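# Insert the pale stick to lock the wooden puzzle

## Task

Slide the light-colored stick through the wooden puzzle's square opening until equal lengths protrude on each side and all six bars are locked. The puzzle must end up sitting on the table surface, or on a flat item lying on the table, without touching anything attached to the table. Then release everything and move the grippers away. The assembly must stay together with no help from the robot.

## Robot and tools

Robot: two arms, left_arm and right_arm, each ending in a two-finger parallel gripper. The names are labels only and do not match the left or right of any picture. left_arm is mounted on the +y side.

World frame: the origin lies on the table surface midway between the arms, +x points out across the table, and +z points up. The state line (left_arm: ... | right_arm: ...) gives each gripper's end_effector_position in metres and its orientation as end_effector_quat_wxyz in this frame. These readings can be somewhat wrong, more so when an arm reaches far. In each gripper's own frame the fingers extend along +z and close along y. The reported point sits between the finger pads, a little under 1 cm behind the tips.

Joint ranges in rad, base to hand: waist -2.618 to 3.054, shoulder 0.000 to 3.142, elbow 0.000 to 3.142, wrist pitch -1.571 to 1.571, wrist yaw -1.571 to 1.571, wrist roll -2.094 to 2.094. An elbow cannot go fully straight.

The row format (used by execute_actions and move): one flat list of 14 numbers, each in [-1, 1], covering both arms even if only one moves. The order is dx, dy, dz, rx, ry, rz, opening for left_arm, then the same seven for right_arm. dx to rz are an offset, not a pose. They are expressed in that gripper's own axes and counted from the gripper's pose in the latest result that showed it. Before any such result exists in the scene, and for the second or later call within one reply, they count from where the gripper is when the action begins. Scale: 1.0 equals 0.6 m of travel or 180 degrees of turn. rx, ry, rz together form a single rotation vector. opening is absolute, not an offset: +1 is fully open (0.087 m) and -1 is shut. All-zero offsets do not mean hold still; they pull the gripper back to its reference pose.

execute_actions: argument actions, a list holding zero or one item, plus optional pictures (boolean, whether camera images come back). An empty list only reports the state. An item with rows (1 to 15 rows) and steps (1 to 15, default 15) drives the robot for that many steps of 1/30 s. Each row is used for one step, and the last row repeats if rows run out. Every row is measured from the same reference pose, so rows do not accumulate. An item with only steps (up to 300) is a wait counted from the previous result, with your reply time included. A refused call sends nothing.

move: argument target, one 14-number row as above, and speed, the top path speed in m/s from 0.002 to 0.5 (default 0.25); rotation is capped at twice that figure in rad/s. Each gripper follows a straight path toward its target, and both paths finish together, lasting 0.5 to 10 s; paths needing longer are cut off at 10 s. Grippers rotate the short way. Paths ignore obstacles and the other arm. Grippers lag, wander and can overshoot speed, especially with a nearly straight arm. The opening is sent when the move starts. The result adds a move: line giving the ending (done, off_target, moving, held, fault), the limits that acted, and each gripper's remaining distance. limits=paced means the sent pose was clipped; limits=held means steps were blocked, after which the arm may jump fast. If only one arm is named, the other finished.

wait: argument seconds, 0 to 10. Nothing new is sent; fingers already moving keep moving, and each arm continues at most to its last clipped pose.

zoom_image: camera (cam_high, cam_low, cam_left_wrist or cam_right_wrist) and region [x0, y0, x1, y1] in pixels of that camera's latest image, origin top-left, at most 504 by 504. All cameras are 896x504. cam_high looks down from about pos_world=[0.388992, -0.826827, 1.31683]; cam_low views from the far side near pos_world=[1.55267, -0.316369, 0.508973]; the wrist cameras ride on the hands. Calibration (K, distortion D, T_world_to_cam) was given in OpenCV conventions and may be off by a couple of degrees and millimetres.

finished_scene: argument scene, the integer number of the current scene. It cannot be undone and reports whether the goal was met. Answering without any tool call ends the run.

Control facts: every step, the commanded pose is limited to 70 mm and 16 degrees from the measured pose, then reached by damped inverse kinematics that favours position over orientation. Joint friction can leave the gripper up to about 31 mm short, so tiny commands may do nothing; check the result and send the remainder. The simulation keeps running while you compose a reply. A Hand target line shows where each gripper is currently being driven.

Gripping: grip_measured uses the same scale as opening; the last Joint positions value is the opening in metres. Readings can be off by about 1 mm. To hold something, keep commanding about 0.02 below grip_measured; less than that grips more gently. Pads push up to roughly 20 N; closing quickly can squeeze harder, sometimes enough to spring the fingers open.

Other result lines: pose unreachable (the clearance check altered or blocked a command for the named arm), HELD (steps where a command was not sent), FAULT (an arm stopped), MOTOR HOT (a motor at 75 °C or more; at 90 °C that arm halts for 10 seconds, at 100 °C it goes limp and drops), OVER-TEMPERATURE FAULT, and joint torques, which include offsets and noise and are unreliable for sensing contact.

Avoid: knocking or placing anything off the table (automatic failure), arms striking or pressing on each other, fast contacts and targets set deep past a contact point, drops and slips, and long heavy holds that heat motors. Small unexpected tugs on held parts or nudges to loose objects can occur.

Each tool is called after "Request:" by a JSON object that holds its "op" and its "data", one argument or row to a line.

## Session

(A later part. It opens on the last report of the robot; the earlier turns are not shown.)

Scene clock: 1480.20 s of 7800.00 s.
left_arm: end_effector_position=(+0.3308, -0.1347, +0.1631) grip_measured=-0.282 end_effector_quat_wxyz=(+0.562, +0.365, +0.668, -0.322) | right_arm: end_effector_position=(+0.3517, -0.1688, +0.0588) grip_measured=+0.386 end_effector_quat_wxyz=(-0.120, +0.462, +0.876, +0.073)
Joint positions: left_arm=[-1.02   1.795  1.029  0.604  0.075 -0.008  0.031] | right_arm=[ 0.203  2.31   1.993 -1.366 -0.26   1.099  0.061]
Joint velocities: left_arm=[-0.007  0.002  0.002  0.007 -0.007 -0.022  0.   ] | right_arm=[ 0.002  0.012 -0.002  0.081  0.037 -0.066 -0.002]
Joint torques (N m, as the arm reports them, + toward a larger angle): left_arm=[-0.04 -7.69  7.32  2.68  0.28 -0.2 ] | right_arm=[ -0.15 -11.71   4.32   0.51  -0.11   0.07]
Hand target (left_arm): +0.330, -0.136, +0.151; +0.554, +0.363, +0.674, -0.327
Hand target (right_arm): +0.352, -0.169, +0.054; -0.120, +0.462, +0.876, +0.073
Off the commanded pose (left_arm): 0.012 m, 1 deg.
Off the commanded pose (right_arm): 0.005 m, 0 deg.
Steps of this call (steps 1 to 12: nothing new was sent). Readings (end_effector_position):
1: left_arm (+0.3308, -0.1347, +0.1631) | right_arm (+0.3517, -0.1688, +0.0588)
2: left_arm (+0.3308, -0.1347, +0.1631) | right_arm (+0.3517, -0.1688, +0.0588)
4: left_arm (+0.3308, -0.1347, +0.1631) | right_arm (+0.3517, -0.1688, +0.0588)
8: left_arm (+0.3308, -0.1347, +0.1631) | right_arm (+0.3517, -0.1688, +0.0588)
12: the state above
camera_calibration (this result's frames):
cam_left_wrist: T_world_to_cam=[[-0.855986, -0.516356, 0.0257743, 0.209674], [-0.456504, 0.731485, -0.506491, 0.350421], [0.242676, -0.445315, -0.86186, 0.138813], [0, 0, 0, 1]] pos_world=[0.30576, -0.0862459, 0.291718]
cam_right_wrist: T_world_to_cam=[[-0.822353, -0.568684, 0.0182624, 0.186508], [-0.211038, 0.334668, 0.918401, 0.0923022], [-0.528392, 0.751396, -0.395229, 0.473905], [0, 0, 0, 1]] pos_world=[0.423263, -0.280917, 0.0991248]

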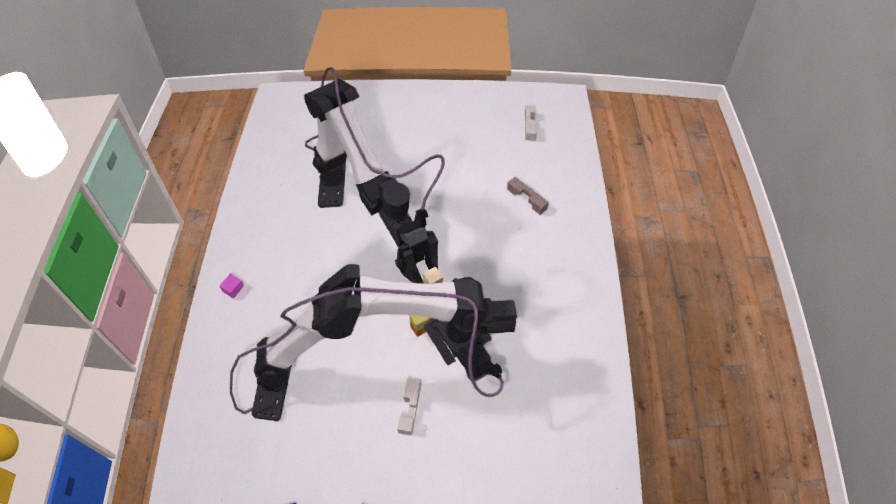

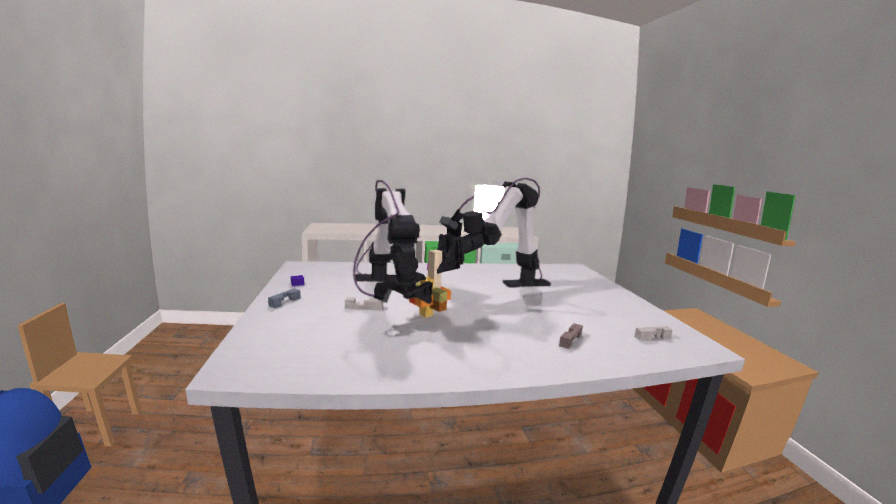

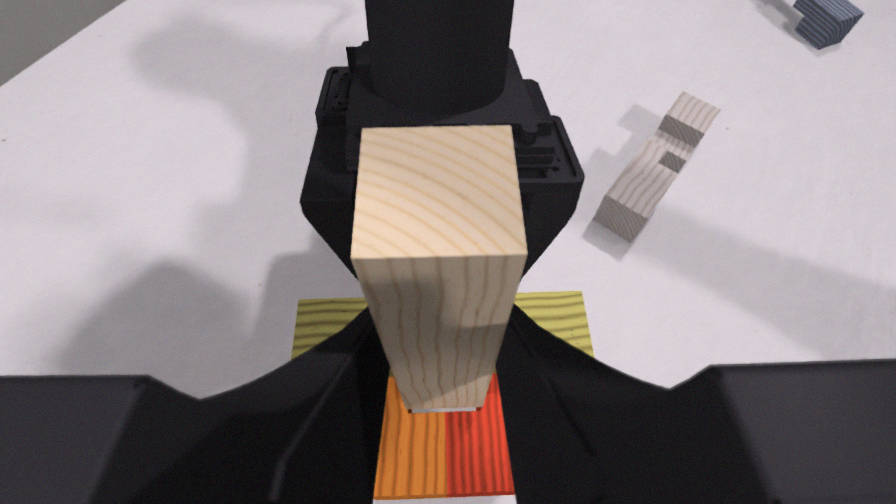

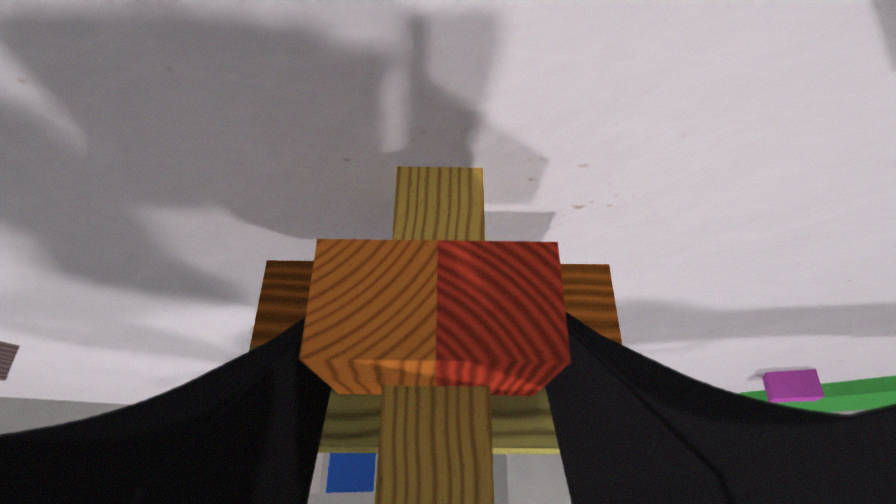

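Request:
{"op": "execute_actions", "data": {
  "actions": [
    {"rows":[[0.022,-0.002,0.0062,0.0022,0.0043,-0.005,-0.325,-0.0023,0,0.008,0,0,0,0.355],[0.025,-0.002,0.006,0.0022,0.0055,-0.0052,-0.325,-0.0023,0,0.008,0,0,0,0.355],[0.028,-0.002,0.0059,0.0022,0.0067,-0.0054,-0.325,-0.0023,0,0.008,0,0,0,0.355],[0.031,-0.002,0.0057,0.0022,0.0079,-0.0056,-0.325,-0.0023,0,0.008,0,0,0,0.355],[0.033,-0.002,0.0056,0.0022,0.0087,-0.0058,-0.325,-0.0023,0,0.008,0,0,0,0.355],[0.033,-0.002,0.0056,0.0022,0.0087,-0.0061,-0.325,-0.0023,0,0.008,0,0,0,0.355],[0.033,-0.002,0.0056,0.0022,0.0087,-0.0064,-0.325,-0.0023,0,0.008,0,0,0,0.355],[0.033,-0.002,0.0056,0.0022,0.0087,-0.0067,-0.325,-0.0023,0,0.008,0,0,0,0.355],[0.033,-0.002,0.0056,0.0022,0.0087,-0.007,-0.325,-0.0023,0,0.008,0,0,0,0.355],[0.033,-0.002,0.0056,0.0022,0.0087,-0.0073,-0.325,-0.0023,0,0.008,0,0,0,0.355],[0.033,-0.002,0.0056,0.0022,0.0087,-0.0076,-0.325,-0.0023,0,0.008,0,0,0,0.355],[0.033,-0.002,0.0056,0.0022,0.0087,-0.0079,-0.325,-0.0023,0,0.008,0,0,0,0.355],[0.033,-0.002,0.0056,0.0022,0.0087,-0.0082,-0.325,-0.0023,0,0.008,0,0,0,0.355]],"steps":15}
  ],
  "pictures": false
}}

Request:
{"op": "wait", "data": {
  "seconds": 0.4
}}

Request:
{"op": "zoom_image", "data": {
  "camera": "cam_left_wrist",
  "region": [375, 345, 515, 445]
}}

Scene clock: 1492.13 s of 7800.00 s.
left_arm: end_effector_position=(+0.3308, -0.1347, +0.1631) grip_measured=-0.282 end_effector_quat_wxyz=(+0.562, +0.364, +0.669, -0.323) | right_arm: end_effector_position=(+0.3517, -0.1688, +0.0588) grip_measured=+0.386 end_effector_quat_wxyz=(-0.120, +0.462, +0.876, +0.073)
Joint positions: left_arm=[-1.02   1.795  1.029  0.604  0.075 -0.01   0.031] | right_arm=[ 0.203  2.31   1.993 -1.366 -0.26   1.099  0.061]
Joint velocities: left_arm=[ 0.002  0.012 -0.027 -0.066 -0.007 -0.022 -0.001] | right_arm=[-0.007 -0.002 -0.007  0.022  0.022  0.051  0.   ]
Joint torques (N m, as the arm reports them, + toward a larger angle): left_arm=[-0.38 -7.3   6.65  2.62  0.3  -0.29] | right_arm=[ -0.19 -11.62   4.09   0.52  -0.11  -0.01]
Hand target (left_arm): +0.329, -0.135, +0.143; +0.547, +0.363, +0.680, -0.326
Hand target (right_arm): +0.352, -0.169, +0.054; -0.120, +0.462, +0.876, +0.073
Off the commanded pose (left_arm): 0.020 m, 2 deg.
Off the commanded pose (right_arm): 0.005 m, 0 deg.
Steps of this call (steps 1 to 90: nothing new was sent; then 8.43 s passed at rest; steps 91 to 105: all 15 steps of this action). Readings (end_effector_position):
91: left_arm (+0.3308, -0.1347, +0.1631) | right_arm (+0.3517, -0.1688, +0.0588)
92: left_arm (+0.3308, -0.1347, +0.1631) | right_arm (+0.3517, -0.1688, +0.0588)
94: left_arm (+0.3308, -0.1347, +0.1631) | right_arm (+0.3517, -0.1688, +0.0588)
98: left_arm (+0.3308, -0.1347, +0.1631) | right_arm (+0.3517, -0.1688, +0.0588)
105: the state above

Scene clock: 1492.53 s of 7800.00 s.
left_arm: end_effector_position=(+0.3308, -0.1347, +0.1631) grip_measured=-0.282 end_effector_quat_wxyz=(+0.562, +0.364, +0.669, -0.323) | right_arm: end_effector_position=(+0.3517, -0.1688, +0.0588) grip_measured=+0.386 end_effector_quat_wxyz=(-0.120, +0.462, +0.876, +0.073)
Joint positions: left_arm=[-1.02   1.795  1.029  0.604  0.075 -0.011  0.031] | right_arm=[ 0.203  2.31   1.993 -1.366 -0.26   1.099  0.061]
Joint velocities: left_arm=[-0.007 -0.007 -0.017 -0.007 -0.081 -0.007  0.001] | right_arm=[ 0.012 -0.022  0.002 -0.007  0.007  0.007 -0.   ]
Joint torques (N m, as the arm reports them, + toward a larger angle): left_arm=[-0.28 -7.3   6.8   2.61  0.22 -0.23] | right_arm=[  0.   -11.63   4.35   0.45  -0.09   0.  ]
Hand target (left_arm): +0.329, -0.135, +0.143; +0.547, +0.363, +0.680, -0.326
Hand target (right_arm): +0.352, -0.169, +0.054; -0.120, +0.462, +0.876, +0.073
Off the commanded pose (left_arm): 0.020 m, 2 deg.
Off the commanded pose (right_arm): 0.005 m, 0 deg.
Steps of this call (steps 1 to 12: nothing new was sent). Readings (end_effector_position):
1: left_arm (+0.3308, -0.1347, +0.1631) | right_arm (+0.3517, -0.1688, +0.0588)
2: left_arm (+0.3308, -0.1347, +0.1631) | right_arm (+0.3517, -0.1688, +0.0588)
4: left_arm (+0.3308, -0.1347, +0.1631) | right_arm (+0.3517, -0.1688, +0.0588)
8: left_arm (+0.3308, -0.1347, +0.1631) | right_arm (+0.3517, -0.1688, +0.0588)
12: the state above
camera_calibration (this result's frames):
cam_left_wrist: T_world_to_cam=[[-0.85551, -0.517009, 0.0283478, 0.208965], [-0.458205, 0.730437, -0.506468, 0.350839], [0.241142, -0.446278, -0.861793, 0.139179], [0, 0, 0, 1]] pos_world=[0.305966, -0.0861168, 0.291709]
cam_right_wrist: T_world_to_cam=[[-0.822353, -0.568684, 0.0182624, 0.186508], [-0.211038, 0.334668, 0.918401, 0.0923022], [-0.528392, 0.751396, -0.395229, 0.473905], [0, 0, 0, 1]] pos_world=[0.423263, -0.280917, 0.0991248]

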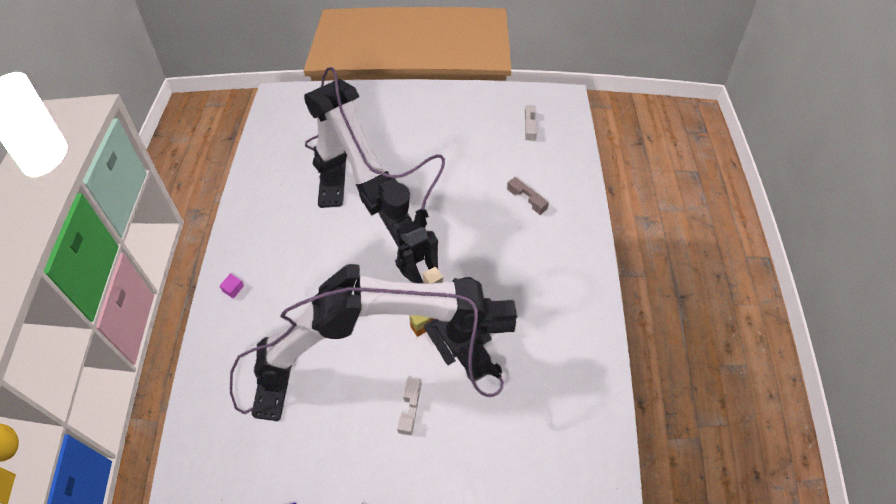

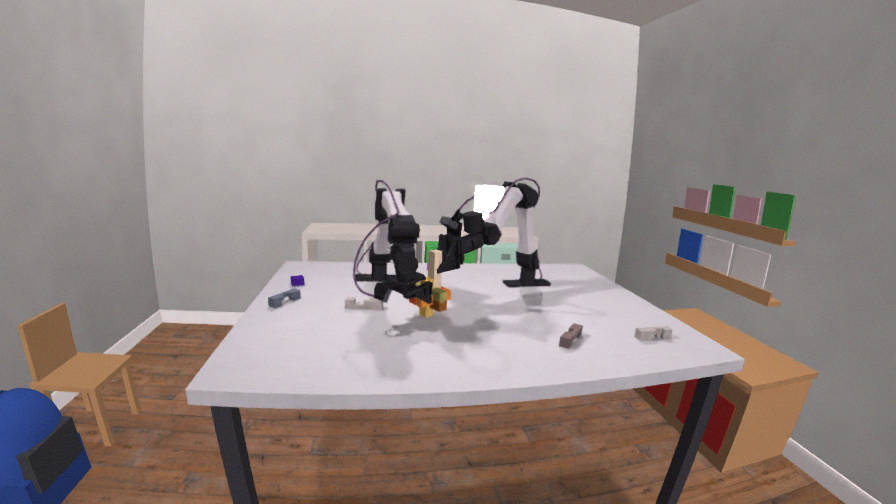

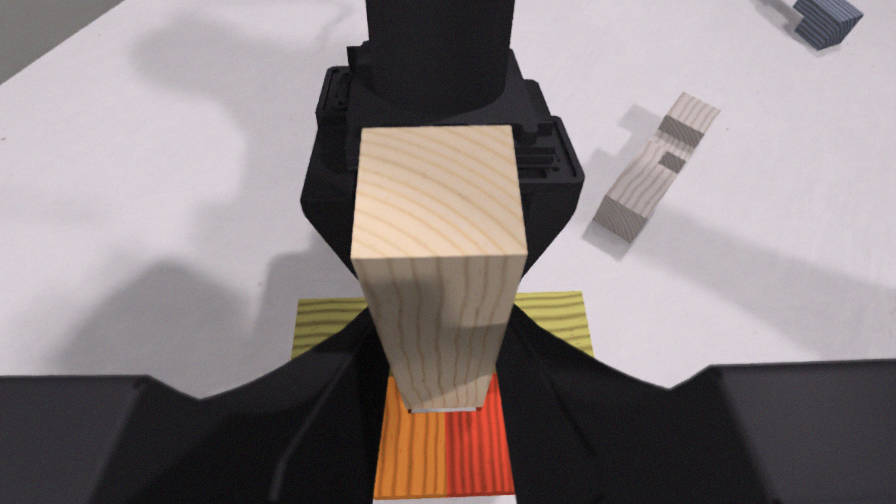

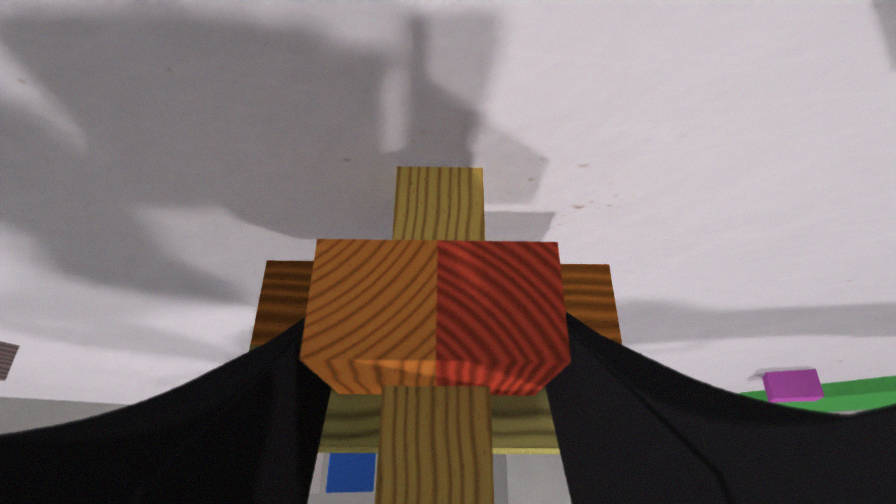

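Region (375, 345, 515, 445) of cam_left_wrist's 896x504 image, scaled by 3.600, with more detail than that image has; it fills the top 360 rows of this view, and the rest is white.

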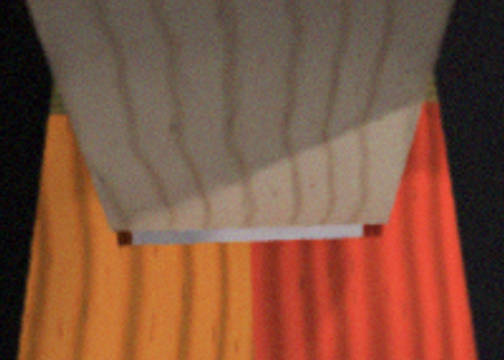

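Request:
{"op": "execute_actions", "data": {
  "actions": [
    {"rows":[[0.02,-0.002,0.0055,0.0022,0.004,-0.0065,-0.325,-0.0023,0,0.008,0,0,0,0.355],[0.008,-0.002,0.0054,0.0022,0,-0.0065,-0.325,-0.0023,0,0.008,0,0,0,0.355],[-0.003,-0.002,0.0065,0.0022,-0.005,-0.0067,-0.325,-0.0023,0,0.008,0,0,0,0.355],[-0.007,-0.002,0.007,0.0022,-0.0065,-0.007,-0.325,-0.0023,0,0.008,0,0,0,0.355],[-0.007,-0.002,0.007,0.0022,-0.0065,-0.0073,-0.325,-0.0023,0,0.008,0,0,0,0.355],[-0.007,-0.002,0.007,0.0022,-0.0065,-0.0076,-0.325,-0.0023,0,0.008,0,0,0,0.355],[-0.007,-0.002,0.007,0.0022,-0.0065,-0.0079,-0.325,-0.0023,0,0.008,0,0,0,0.355],[-0.007,-0.002,0.007,0.0022,-0.0065,-0.0082,-0.325,-0.0023,0,0.008,0,0,0,0.355]],"steps":15}
  ],
  "pictures": false
}}

Request:
{"op": "wait", "data": {
  "seconds": 0.4
}}

Request:
{"op": "zoom_image", "data": {
  "camera": "cam_left_wrist",
  "region": [375, 345, 515, 445]
}}

Scene clock: 1512.97 s of 7800.00 s.
left_arm: end_effector_position=(+0.3309, -0.1346, +0.1631) grip_measured=-0.282 end_effector_quat_wxyz=(+0.562, +0.362, +0.670, -0.323) | right_arm: end_effector_position=(+0.3517, -0.1688, +0.0588) grip_measured=+0.386 end_effector_quat_wxyz=(-0.120, +0.462, +0.876, +0.073)
Joint positions: left_arm=[-1.02   1.795  1.029  0.604  0.073 -0.015  0.031] | right_arm=[ 0.203  2.31   1.993 -1.366 -0.26   1.099  0.061]
Joint velocities: left_arm=[-0.002 -0.017 -0.022 -0.066  0.066  0.007  0.   ] | right_arm=[-0.007 -0.012 -0.007 -0.037 -0.007 -0.022  0.   ]
Joint torques (N m, as the arm reports them, + toward a larger angle): left_arm=[-0.26 -8.99  8.78  2.67  0.28 -0.23] | right_arm=[  0.04 -11.88   4.37   0.51  -0.15   0.02]
Hand target (left_arm): +0.332, -0.139, +0.167; +0.563, +0.354, +0.667, -0.336
Hand target (right_arm): +0.352, -0.169, +0.054; -0.120, +0.462, +0.876, +0.073
Off the commanded pose (left_arm): 0.006 m, 2 deg.
Off the commanded pose (right_arm): 0.005 m, 0 deg.
Steps of this call (steps 1 to 90: nothing new was sent; then 16.93 s passed at rest; steps 91 to 105: all 15 steps of this action). Readings (end_effector_position):
91: left_arm (+0.3308, -0.1346, +0.1631) | right_arm (+0.3517, -0.1688, +0.0588)
92: left_arm (+0.3308, -0.1346, +0.1631) | right_arm (+0.3517, -0.1688, +0.0588)
94: left_arm (+0.3308, -0.1347, +0.1631) | right_arm (+0.3517, -0.1688, +0.0588)
98: left_arm (+0.3309, -0.1346, +0.1631) | right_arm (+0.3517, -0.1688, +0.0588)
105: the state above

Scene clock: 1513.37 s of 7800.00 s.
left_arm: end_effector_position=(+0.3309, -0.1346, +0.1631) grip_measured=-0.282 end_effector_quat_wxyz=(+0.562, +0.362, +0.670, -0.323) | right_arm: end_effector_position=(+0.3517, -0.1688, +0.0588) grip_measured=+0.386 end_effector_quat_wxyz=(-0.120, +0.462, +0.876, +0.073)
Joint positions: left_arm=[-1.02   1.795  1.029  0.604  0.073 -0.015  0.031] | right_arm=[ 0.203  2.31   1.993 -1.366 -0.26   1.099  0.061]
Joint velocities: left_arm=[-0.002 -0.007 -0.007  0.037 -0.066 -0.139 -0.   ] | right_arm=[ 0.017 -0.012 -0.002 -0.022  0.007  0.037  0.001]
Joint torques (N m, as the arm reports them, + toward a larger angle): left_arm=[ 0.03 -8.76  9.1   2.6   0.23 -0.23] | right_arm=[ -0.05 -11.63   4.27   0.49  -0.12   0.04]
Hand target (left_arm): +0.332, -0.139, +0.167; +0.563, +0.355, +0.667, -0.336
Hand target (right_arm): +0.352, -0.169, +0.054; -0.120, +0.462, +0.876, +0.073
Off the commanded pose (left_arm): 0.006 m, 2 deg.
Off the commanded pose (right_arm): 0.005 m, 0 deg.
Steps of this call (steps 1 to 12: nothing new was sent). Readings (end_effector_position):
1: left_arm (+0.3309, -0.1346, +0.1631) | right_arm (+0.3517, -0.1688, +0.0588)
2: left_arm (+0.3309, -0.1346, +0.1631) | right_arm (+0.3517, -0.1688, +0.0588)
4: left_arm (+0.3309, -0.1346, +0.1631) | right_arm (+0.3517, -0.1688, +0.0588)
8: left_arm (+0.3309, -0.1346, +0.1631) | right_arm (+0.3517, -0.1688, +0.0588)
12: the state above
camera_calibration (this result's frames):
cam_left_wrist: T_world_to_cam=[[-0.854129, -0.519088, 0.0318053, 0.207839], [-0.461523, 0.728381, -0.506417, 0.351654], [0.239708, -0.447224, -0.861702, 0.139516], [0, 0, 0, 1]] pos_world=[0.306375, -0.0858563, 0.291695]
cam_right_wrist: T_world_to_cam=[[-0.822353, -0.568684, 0.0182624, 0.186508], [-0.211038, 0.334668, 0.918401, 0.0923022], [-0.528392, 0.751396, -0.395229, 0.473905], [0, 0, 0, 1]] pos_world=[0.423263, -0.280917, 0.0991248]

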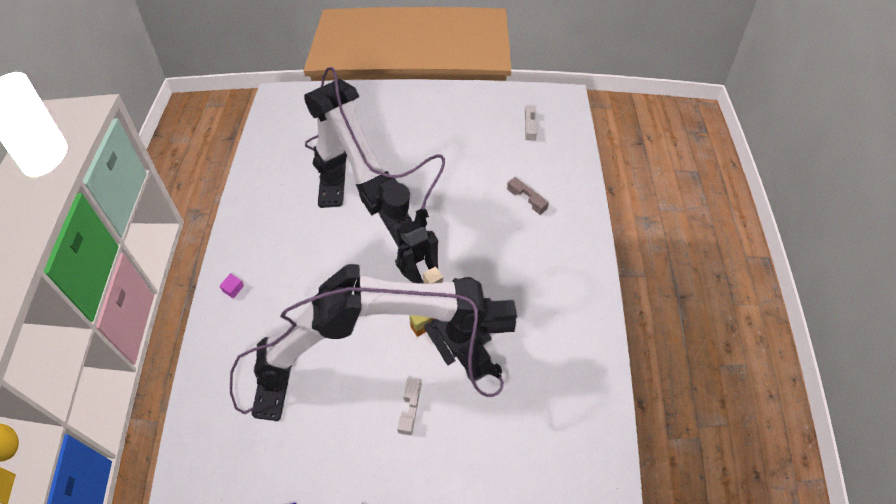

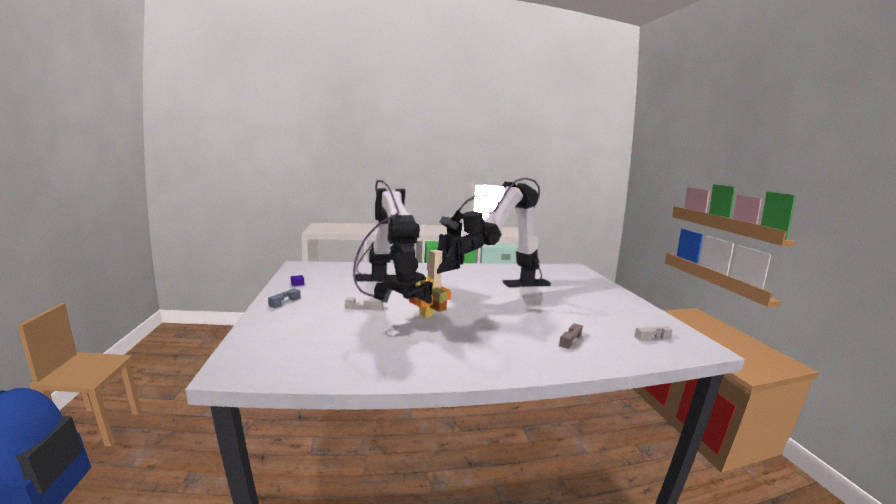

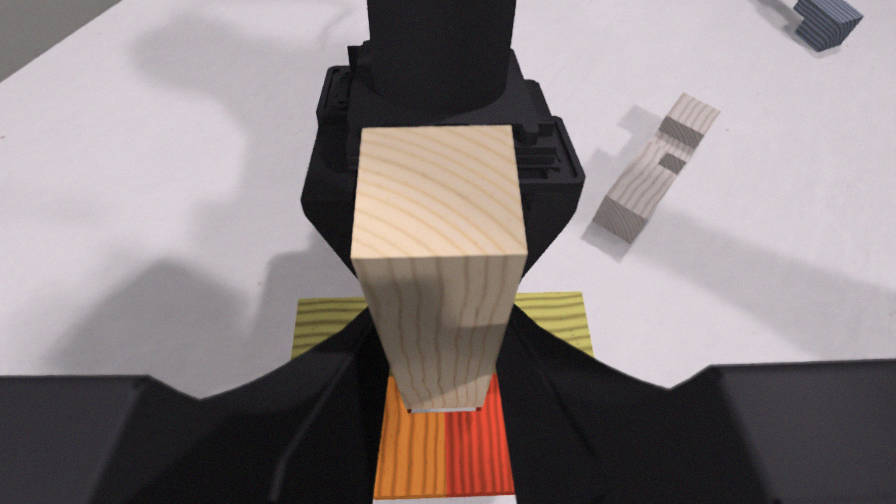

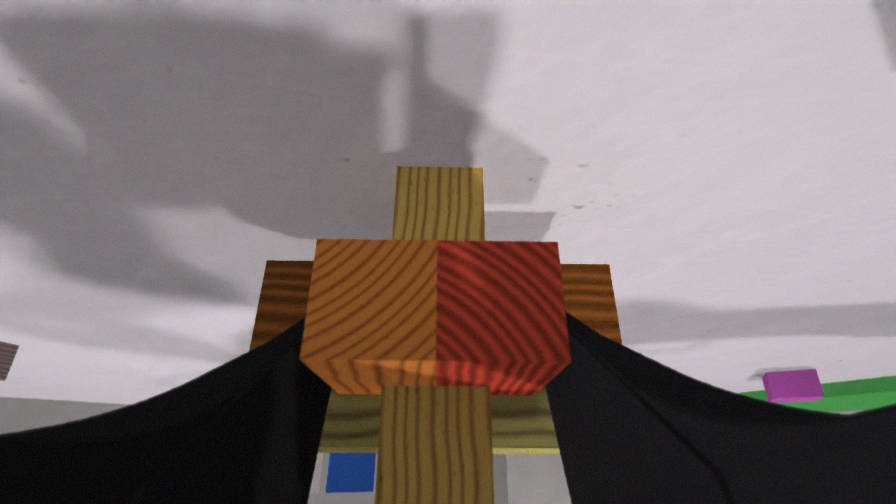

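Region (375, 345, 515, 445) of cam_left_wrist's 896x504 image, scaled by 3.600, with more detail than that image has; it fills the top 360 rows of this view, and the rest is white.

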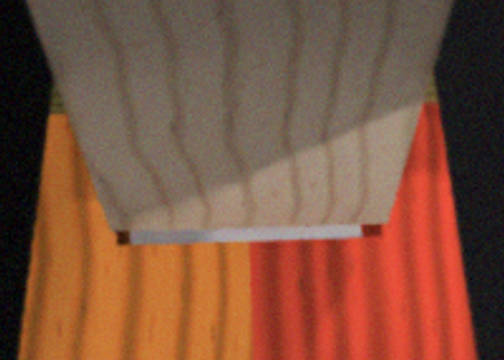

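Request:
{"op": "execute_actions", "data": {
  "actions": [
    {"rows":[[-0.012,-0.002,0.005,0.0022,-0.0086,-0.005,-0.325,-0.0023,0,0.008,0,0,0,0.355],[-0.017,-0.002,0.003,0.0022,-0.0107,-0.003,-0.325,-0.0023,0,0.008,0,0,0,0.355],[-0.0222,-0.002,0.0013,0.0022,-0.0127,-0.002,-0.325,-0.0023,0,0.008,0,0,0,0.355],[-0.0234,-0.002,0.001,0.0022,-0.0132,-0.002,-0.325,-0.0023,0,0.008,0,0,0,0.355],[-0.0246,-0.002,0.0007,0.0022,-0.0137,-0.002,-0.325,-0.0023,0,0.008,0,0,0,0.355],[-0.0257,-0.002,0.0004,0.0022,-0.0142,-0.002,-0.325,-0.0023,0,0.008,0,0,0,0.355],[-0.0269,-0.002,0.0002,0.0022,-0.0147,-0.002,-0.325,-0.0023,0,0.008,0,0,0,0.355],[-0.0281,-0.002,-0.0001,0.0022,-0.0151,-0.002,-0.325,-0.0023,0,0.008,0,0,0,0.355],[-0.0293,-0.002,-0.0004,0.0022,-0.0156,-0.002,-0.325,-0.0023,0,0.008,0,0,0,0.355],[-0.0304,-0.002,-0.0007,0.0022,-0.0161,-0.002,-0.325,-0.0023,0,0.008,0,0,0,0.355],[-0.0316,-0.002,-0.001,0.0022,-0.0166,-0.002,-0.325,-0.0023,0,0.008,0,0,0,0.355]],"steps":15}
  ],
  "pictures": false
}}

Request:
{"op": "wait", "data": {
  "seconds": 0.4
}}

Request:
{"op": "zoom_image", "data": {
  "camera": "cam_left_wrist",
  "region": [375, 345, 515, 445]
}}

Scene clock: 1537.33 s of 7800.00 s.
left_arm: end_effector_position=(+0.3310, -0.1345, +0.1635) grip_measured=-0.282 end_effector_quat_wxyz=(+0.562, +0.362, +0.670, -0.323) | right_arm: end_effector_position=(+0.3517, -0.1688, +0.0588) grip_measured=+0.386 end_effector_quat_wxyz=(-0.120, +0.462, +0.876, +0.073)
Joint positions: left_arm=[-1.02   1.794  1.029  0.604  0.072 -0.015  0.031] | right_arm=[ 0.203  2.31   1.993 -1.366 -0.26   1.099  0.061]
Joint velocities: left_arm=[-0.002  0.002  0.012 -0.051 -0.037 -0.022 -0.001] | right_arm=[-0.012 -0.002 -0.002 -0.037  0.007  0.037 -0.   ]
Joint torques (N m, as the arm reports them, + toward a larger angle): left_arm=[ -0.2  -11.11   8.63   2.66   0.3   -0.1 ] | right_arm=[  0.04 -11.71   4.26   0.46  -0.11  -0.01]
Hand target (left_arm): +0.331, -0.137, +0.182; +0.576, +0.354, +0.655, -0.336
Hand target (right_arm): +0.352, -0.169, +0.054; -0.120, +0.462, +0.876, +0.073
Off the commanded pose (left_arm): 0.019 m, 3 deg.
Off the commanded pose (right_arm): 0.005 m, 0 deg.
Steps of this call (steps 1 to 90: nothing new was sent; then 20.47 s passed at rest; steps 91 to 105: all 15 steps of this action). Readings (end_effector_position):
91: left_arm (+0.3309, -0.1346, +0.1631) | right_arm (+0.3517, -0.1688, +0.0588)
92: left_arm (+0.3309, -0.1346, +0.1631) | right_arm (+0.3517, -0.1688, +0.0588)
94: left_arm (+0.3309, -0.1346, +0.1631) | right_arm (+0.3517, -0.1688, +0.0588)
98: left_arm (+0.3309, -0.1346, +0.1633) | right_arm (+0.3517, -0.1688, +0.0588)
105: the state above

Scene clock: 1537.73 s of 7800.00 s.
left_arm: end_effector_position=(+0.3310, -0.1345, +0.1635) grip_measured=-0.282 end_effector_quat_wxyz=(+0.562, +0.362, +0.670, -0.323) | right_arm: end_effector_position=(+0.3517, -0.1688, +0.0588) grip_measured=+0.386 end_effector_quat_wxyz=(-0.120, +0.462, +0.876, +0.073)
Joint positions: left_arm=[-1.02   1.794  1.029  0.604  0.072 -0.015  0.031] | right_arm=[ 0.203  2.31   1.993 -1.366 -0.26   1.099  0.061]
Joint velocities: left_arm=[ 0.012 -0.012 -0.007 -0.037 -0.066  0.037  0.   ] | right_arm=[-0.012  0.002 -0.012 -0.066 -0.051  0.051  0.   ]
Joint torques (N m, as the arm reports them, + toward a larger angle): left_arm=[ -0.15 -11.21   8.54   2.74   0.32  -0.08] | right_arm=[  0.18 -11.71   4.24   0.5   -0.14   0.09]
Hand target (left_arm): +0.331, -0.137, +0.182; +0.576, +0.354, +0.655, -0.336
Hand target (right_arm): +0.352, -0.169, +0.054; -0.120, +0.462, +0.876, +0.073
Off the commanded pose (left_arm): 0.019 m, 3 deg.
Off the commanded pose (right_arm): 0.005 m, 0 deg.
Steps of this call (steps 1 to 12: nothing new was sent). Readings (end_effector_position):
1: left_arm (+0.3310, -0.1345, +0.1635) | right_arm (+0.3517, -0.1688, +0.0588)
2: left_arm (+0.3310, -0.1345, +0.1635) | right_arm (+0.3517, -0.1688, +0.0588)
4: left_arm (+0.3310, -0.1345, +0.1635) | right_arm (+0.3517, -0.1688, +0.0588)
8: left_arm (+0.3310, -0.1345, +0.1635) | right_arm (+0.3517, -0.1688, +0.0588)
12: the state above
camera_calibration (this result's frames):
cam_left_wrist: T_world_to_cam=[[-0.853949, -0.519391, 0.0316831, 0.20781], [-0.461545, 0.727912, -0.50707, 0.351872], [0.240305, -0.447635, -0.861322, 0.139561], [0, 0, 0, 1]] pos_world=[0.306327, -0.0857249, 0.292047]
cam_right_wrist: T_world_to_cam=[[-0.822353, -0.568684, 0.0182624, 0.186508], [-0.211038, 0.334668, 0.918401, 0.0923022], [-0.528392, 0.751396, -0.395229, 0.473905], [0, 0, 0, 1]] pos_world=[0.423263, -0.280917, 0.0991248]

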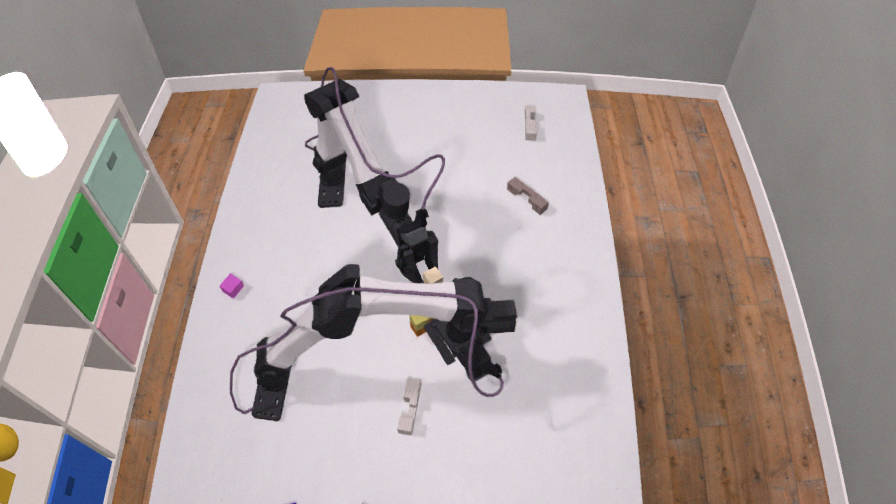

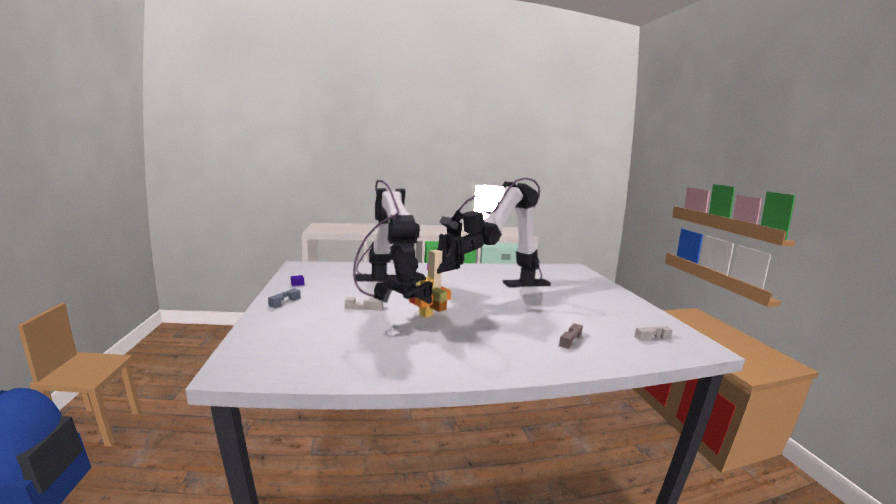

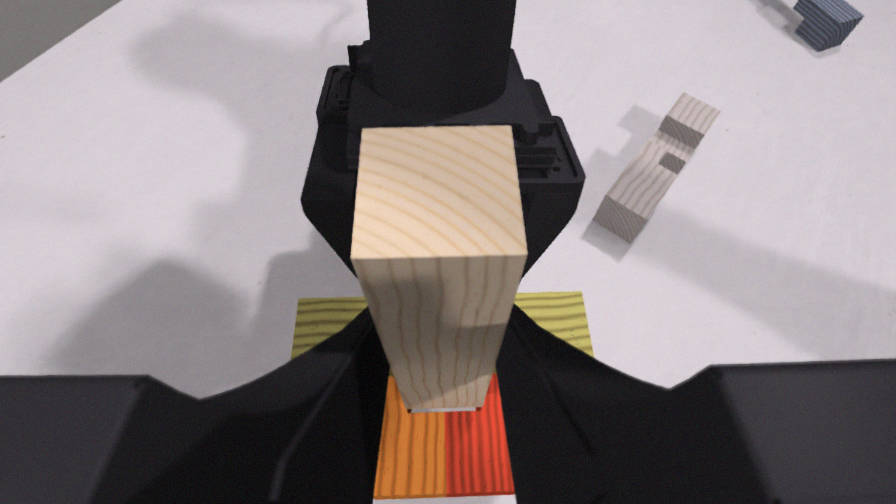

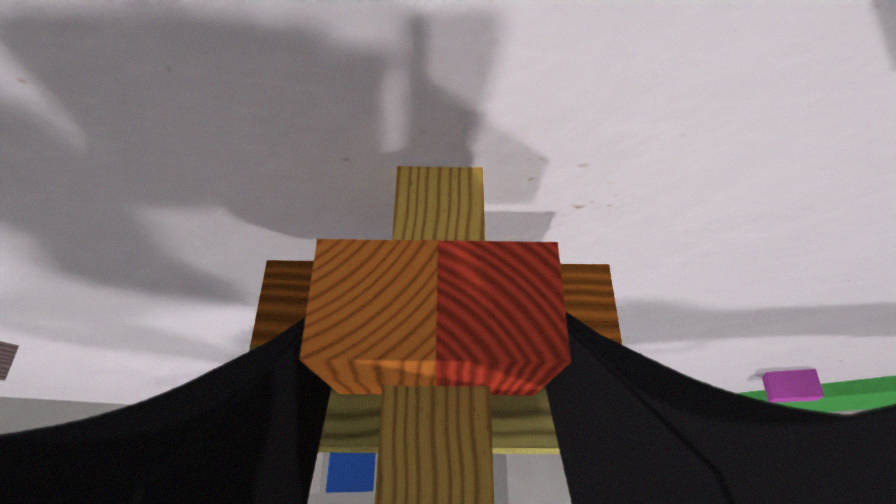

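Region (375, 345, 515, 445) of cam_left_wrist's 896x504 image, scaled by 3.600, with more detail than that image has; it fills the top 360 rows of this view, and the rest is white.

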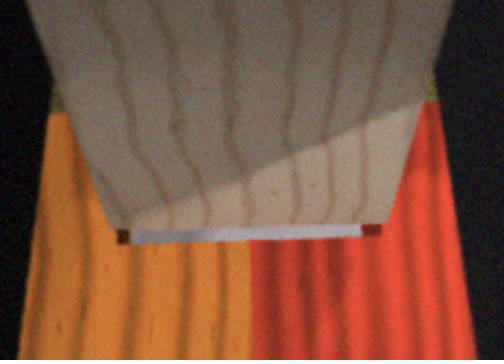

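Request:
{"op": "execute_actions", "data": {
  "actions": [
    {"rows":[[-0.032,-0.001,-0.0012,0.001,-0.0167,-0.002,-0.325,-0.0023,0,0.008,0,0,0,0.355],[-0.0333,-0.001,-0.0015,0.001,-0.0172,-0.002,-0.325,-0.0023,0,0.008,0,0,0,0.355],[-0.0345,-0.001,-0.0019,0.001,-0.0178,-0.002,-0.325,-0.0023,0,0.008,0,0,0,0.355],[-0.0358,-0.001,-0.0022,0.001,-0.0183,-0.002,-0.325,-0.0023,0,0.008,0,0,0,0.355],[-0.037,-0.001,-0.0025,0.001,-0.0188,-0.002,-0.325,-0.0023,0,0.008,0,0,0,0.355],[-0.037,-0.001,-0.0025,0.001,-0.0188,-0.002,-0.325,-0.0023,0,0.008,0,0,0,0.355],[-0.037,-0.001,-0.0025,0.001,-0.0188,-0.002,-0.325,-0.0023,0,0.008,0,0,0,0.355],[-0.0349,-0.001,-0.003,0.001,-0.0172,-0.002,-0.325,-0.0023,0,0.008,0,0,0,0.355],[-0.0329,-0.001,-0.0034,0.001,-0.0156,-0.002,-0.325,-0.0023,0,0.008,0,0,0,0.355],[-0.0308,-0.001,-0.0039,0.001,-0.014,-0.002,-0.325,-0.0023,0,0.008,0,0,0,0.355],[-0.0288,-0.001,-0.0043,0.001,-0.0124,-0.002,-0.325,-0.0023,0,0.008,0,0,0,0.355],[-0.0267,-0.001,-0.0048,0.001,-0.0108,-0.002,-0.325,-0.0023,0,0.008,0,0,0,0.355],[-0.0247,-0.001,-0.0052,0.001,-0.0092,-0.002,-0.325,-0.0023,0,0.008,0,0,0,0.355]],"steps":15}
  ],
  "pictures": false
}}

Request:
{"op": "wait", "data": {
  "seconds": 0.4
}}

Request:
{"op": "zoom_image", "data": {
  "camera": "cam_left_wrist",
  "region": [375, 345, 515, 445]
}}

Scene clock: 1561.73 s of 7800.00 s.
left_arm: end_effector_position=(+0.3307, -0.1339, +0.1634) grip_measured=-0.282 end_effector_quat_wxyz=(+0.561, +0.362, +0.671, -0.322) | right_arm: end_effector_position=(+0.3517, -0.1687, +0.0588) grip_measured=+0.386 end_effector_quat_wxyz=(-0.120, +0.462, +0.876, +0.073)
Joint positions: left_arm=[-1.02   1.791  1.029  0.597  0.072 -0.015  0.031] | right_arm=[ 0.203  2.31   1.993 -1.366 -0.26   1.099  0.061]
Joint velocities: left_arm=[-0.022  0.002 -0.007 -0.081  0.051  0.066  0.001] | right_arm=[ 0.002 -0.012 -0.002 -0.037 -0.037 -0.007 -0.   ]
Joint torques (N m, as the arm reports them, + toward a larger angle): left_arm=[ -0.2  -11.53   8.21   2.41   0.25  -0.13] | right_arm=[  0.   -11.64   4.34   0.47  -0.11   0.05]
Hand target (left_arm): +0.330, -0.134, +0.179; +0.570, +0.357, +0.662, -0.331
Hand target (right_arm): +0.352, -0.169, +0.054; -0.120, +0.462, +0.876, +0.073
Off the commanded pose (left_arm): 0.015 m, 2 deg.
Off the commanded pose (right_arm): 0.005 m, 0 deg.
Steps of this call (steps 1 to 90: nothing new was sent; then 20.50 s passed at rest; steps 91 to 105: all 15 steps of this action). Readings (end_effector_position):
91: left_arm (+0.3310, -0.1345, +0.1635) | right_arm (+0.3517, -0.1688, +0.0588)
92: left_arm (+0.3310, -0.1345, +0.1635) | right_arm (+0.3517, -0.1688, +0.0588)
94: left_arm (+0.3310, -0.1345, +0.1635) | right_arm (+0.3517, -0.1688, +0.0588)
98: left_arm (+0.3310, -0.1345, +0.1639) | right_arm (+0.3517, -0.1688, +0.0588)
105: the state above

Scene clock: 1562.13 s of 7800.00 s.
left_arm: end_effector_position=(+0.3307, -0.1339, +0.1634) grip_measured=-0.282 end_effector_quat_wxyz=(+0.561, +0.362, +0.671, -0.322) | right_arm: end_effector_position=(+0.3517, -0.1686, +0.0588) grip_measured=+0.386 end_effector_quat_wxyz=(-0.120, +0.462, +0.875, +0.073)
Joint positions: left_arm=[-1.02   1.791  1.029  0.597  0.072 -0.015  0.031] | right_arm=[ 0.203  2.31   1.993 -1.366 -0.26   1.099  0.061]
Joint velocities: left_arm=[-0.032  0.002  0.007 -0.007 -0.022  0.037  0.   ] | right_arm=[-0.017 -0.017 -0.012 -0.095 -0.007 -0.022 -0.002]
Joint torques (N m, as the arm reports them, + toward a larger angle): left_arm=[ -0.07 -11.6    8.39   2.41   0.25  -0.12] | right_arm=[  0.   -11.68   4.29   0.5   -0.15   0.06]
Hand target (left_arm): +0.330, -0.134, +0.179; +0.570, +0.357, +0.662, -0.331
Hand target (right_arm): +0.352, -0.169, +0.054; -0.120, +0.462, +0.876, +0.073
Off the commanded pose (left_arm): 0.015 m, 2 deg.
Off the commanded pose (right_arm): 0.005 m, 0 deg.
Steps of this call (steps 1 to 12: nothing new was sent). Readings (end_effector_position):
1: left_arm (+0.3307, -0.1339, +0.1634) | right_arm (+0.3517, -0.1686, +0.0588)
2: left_arm (+0.3307, -0.1339, +0.1634) | right_arm (+0.3517, -0.1686, +0.0588)
4: left_arm (+0.3307, -0.1339, +0.1634) | right_arm (+0.3517, -0.1686, +0.0588)
8: left_arm (+0.3307, -0.1339, +0.1634) | right_arm (+0.3517, -0.1686, +0.0588)
12: the state above
camera_calibration (this result's frames):
cam_left_wrist: T_world_to_cam=[[-0.85349, -0.520134, 0.0318632, 0.207609], [-0.463174, 0.729162, -0.503778, 0.351394], [0.238799, -0.444728, -0.863245, 0.141066], [0, 0, 0, 1]] pos_world=[0.306262, -0.0855032, 0.292184]
cam_right_wrist: T_world_to_cam=[[-0.8224, -0.568628, 0.0179239, 0.186613], [-0.210911, 0.333996, 0.918675, 0.0920288], [-0.52837, 0.751737, -0.394608, 0.473846], [0, 0, 0, 1]] pos_world=[0.423247, -0.280832, 0.0990943]

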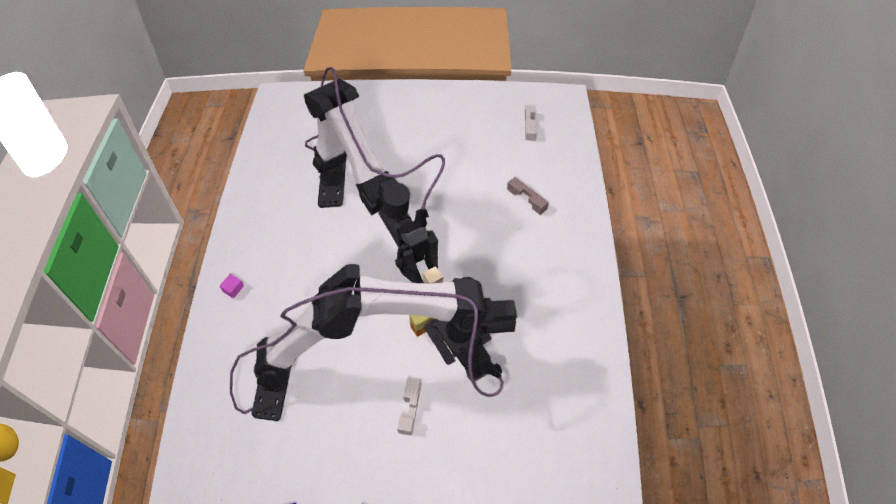

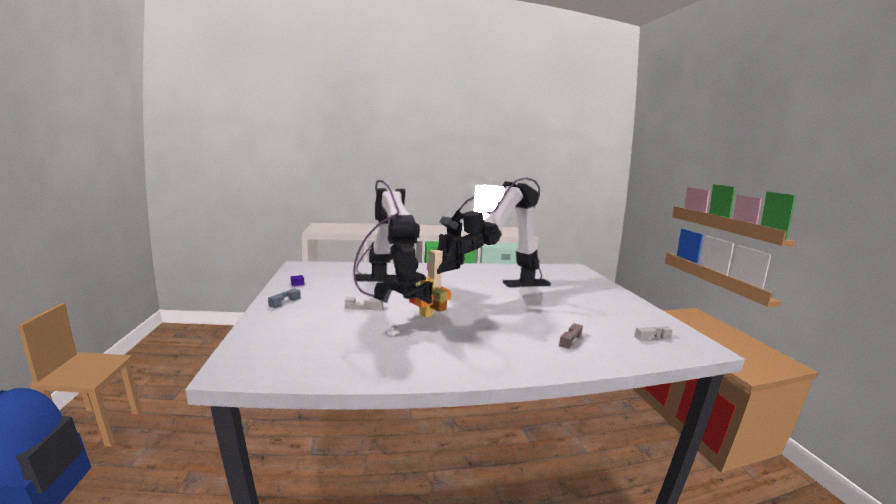

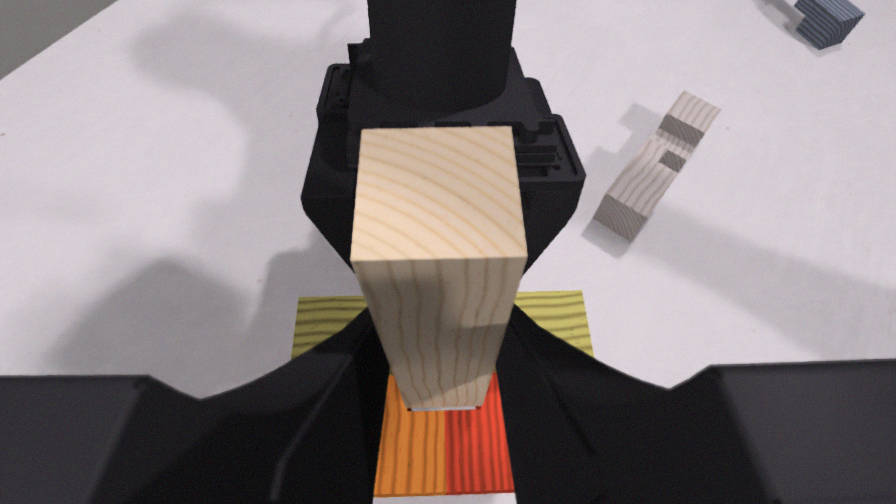

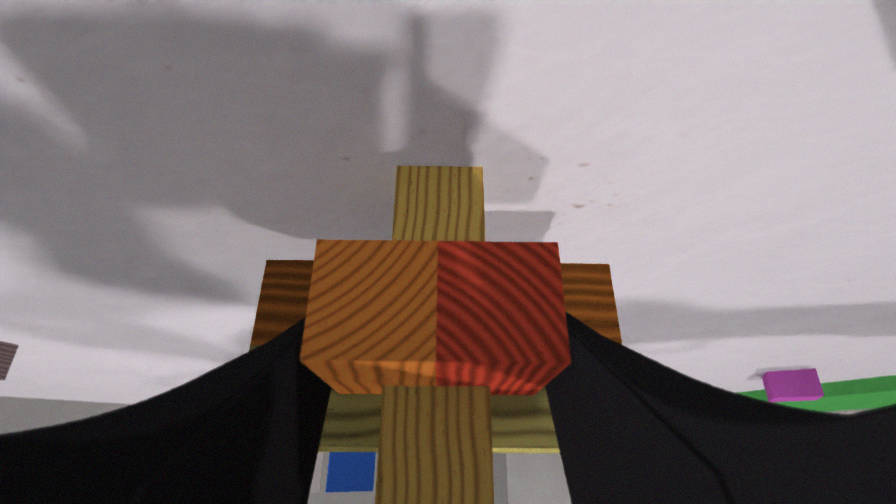

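Region (375, 345, 515, 445) of cam_left_wrist's 896x504 image, scaled by 3.600, with more detail than that image has; it fills the top 360 rows of this view, and the rest is white.

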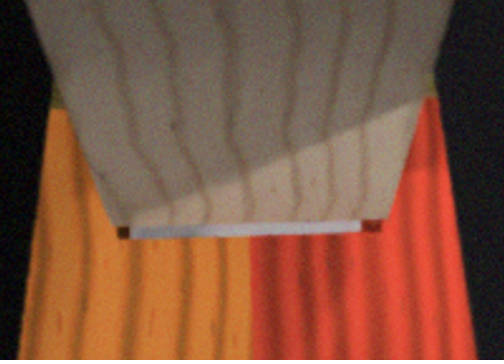

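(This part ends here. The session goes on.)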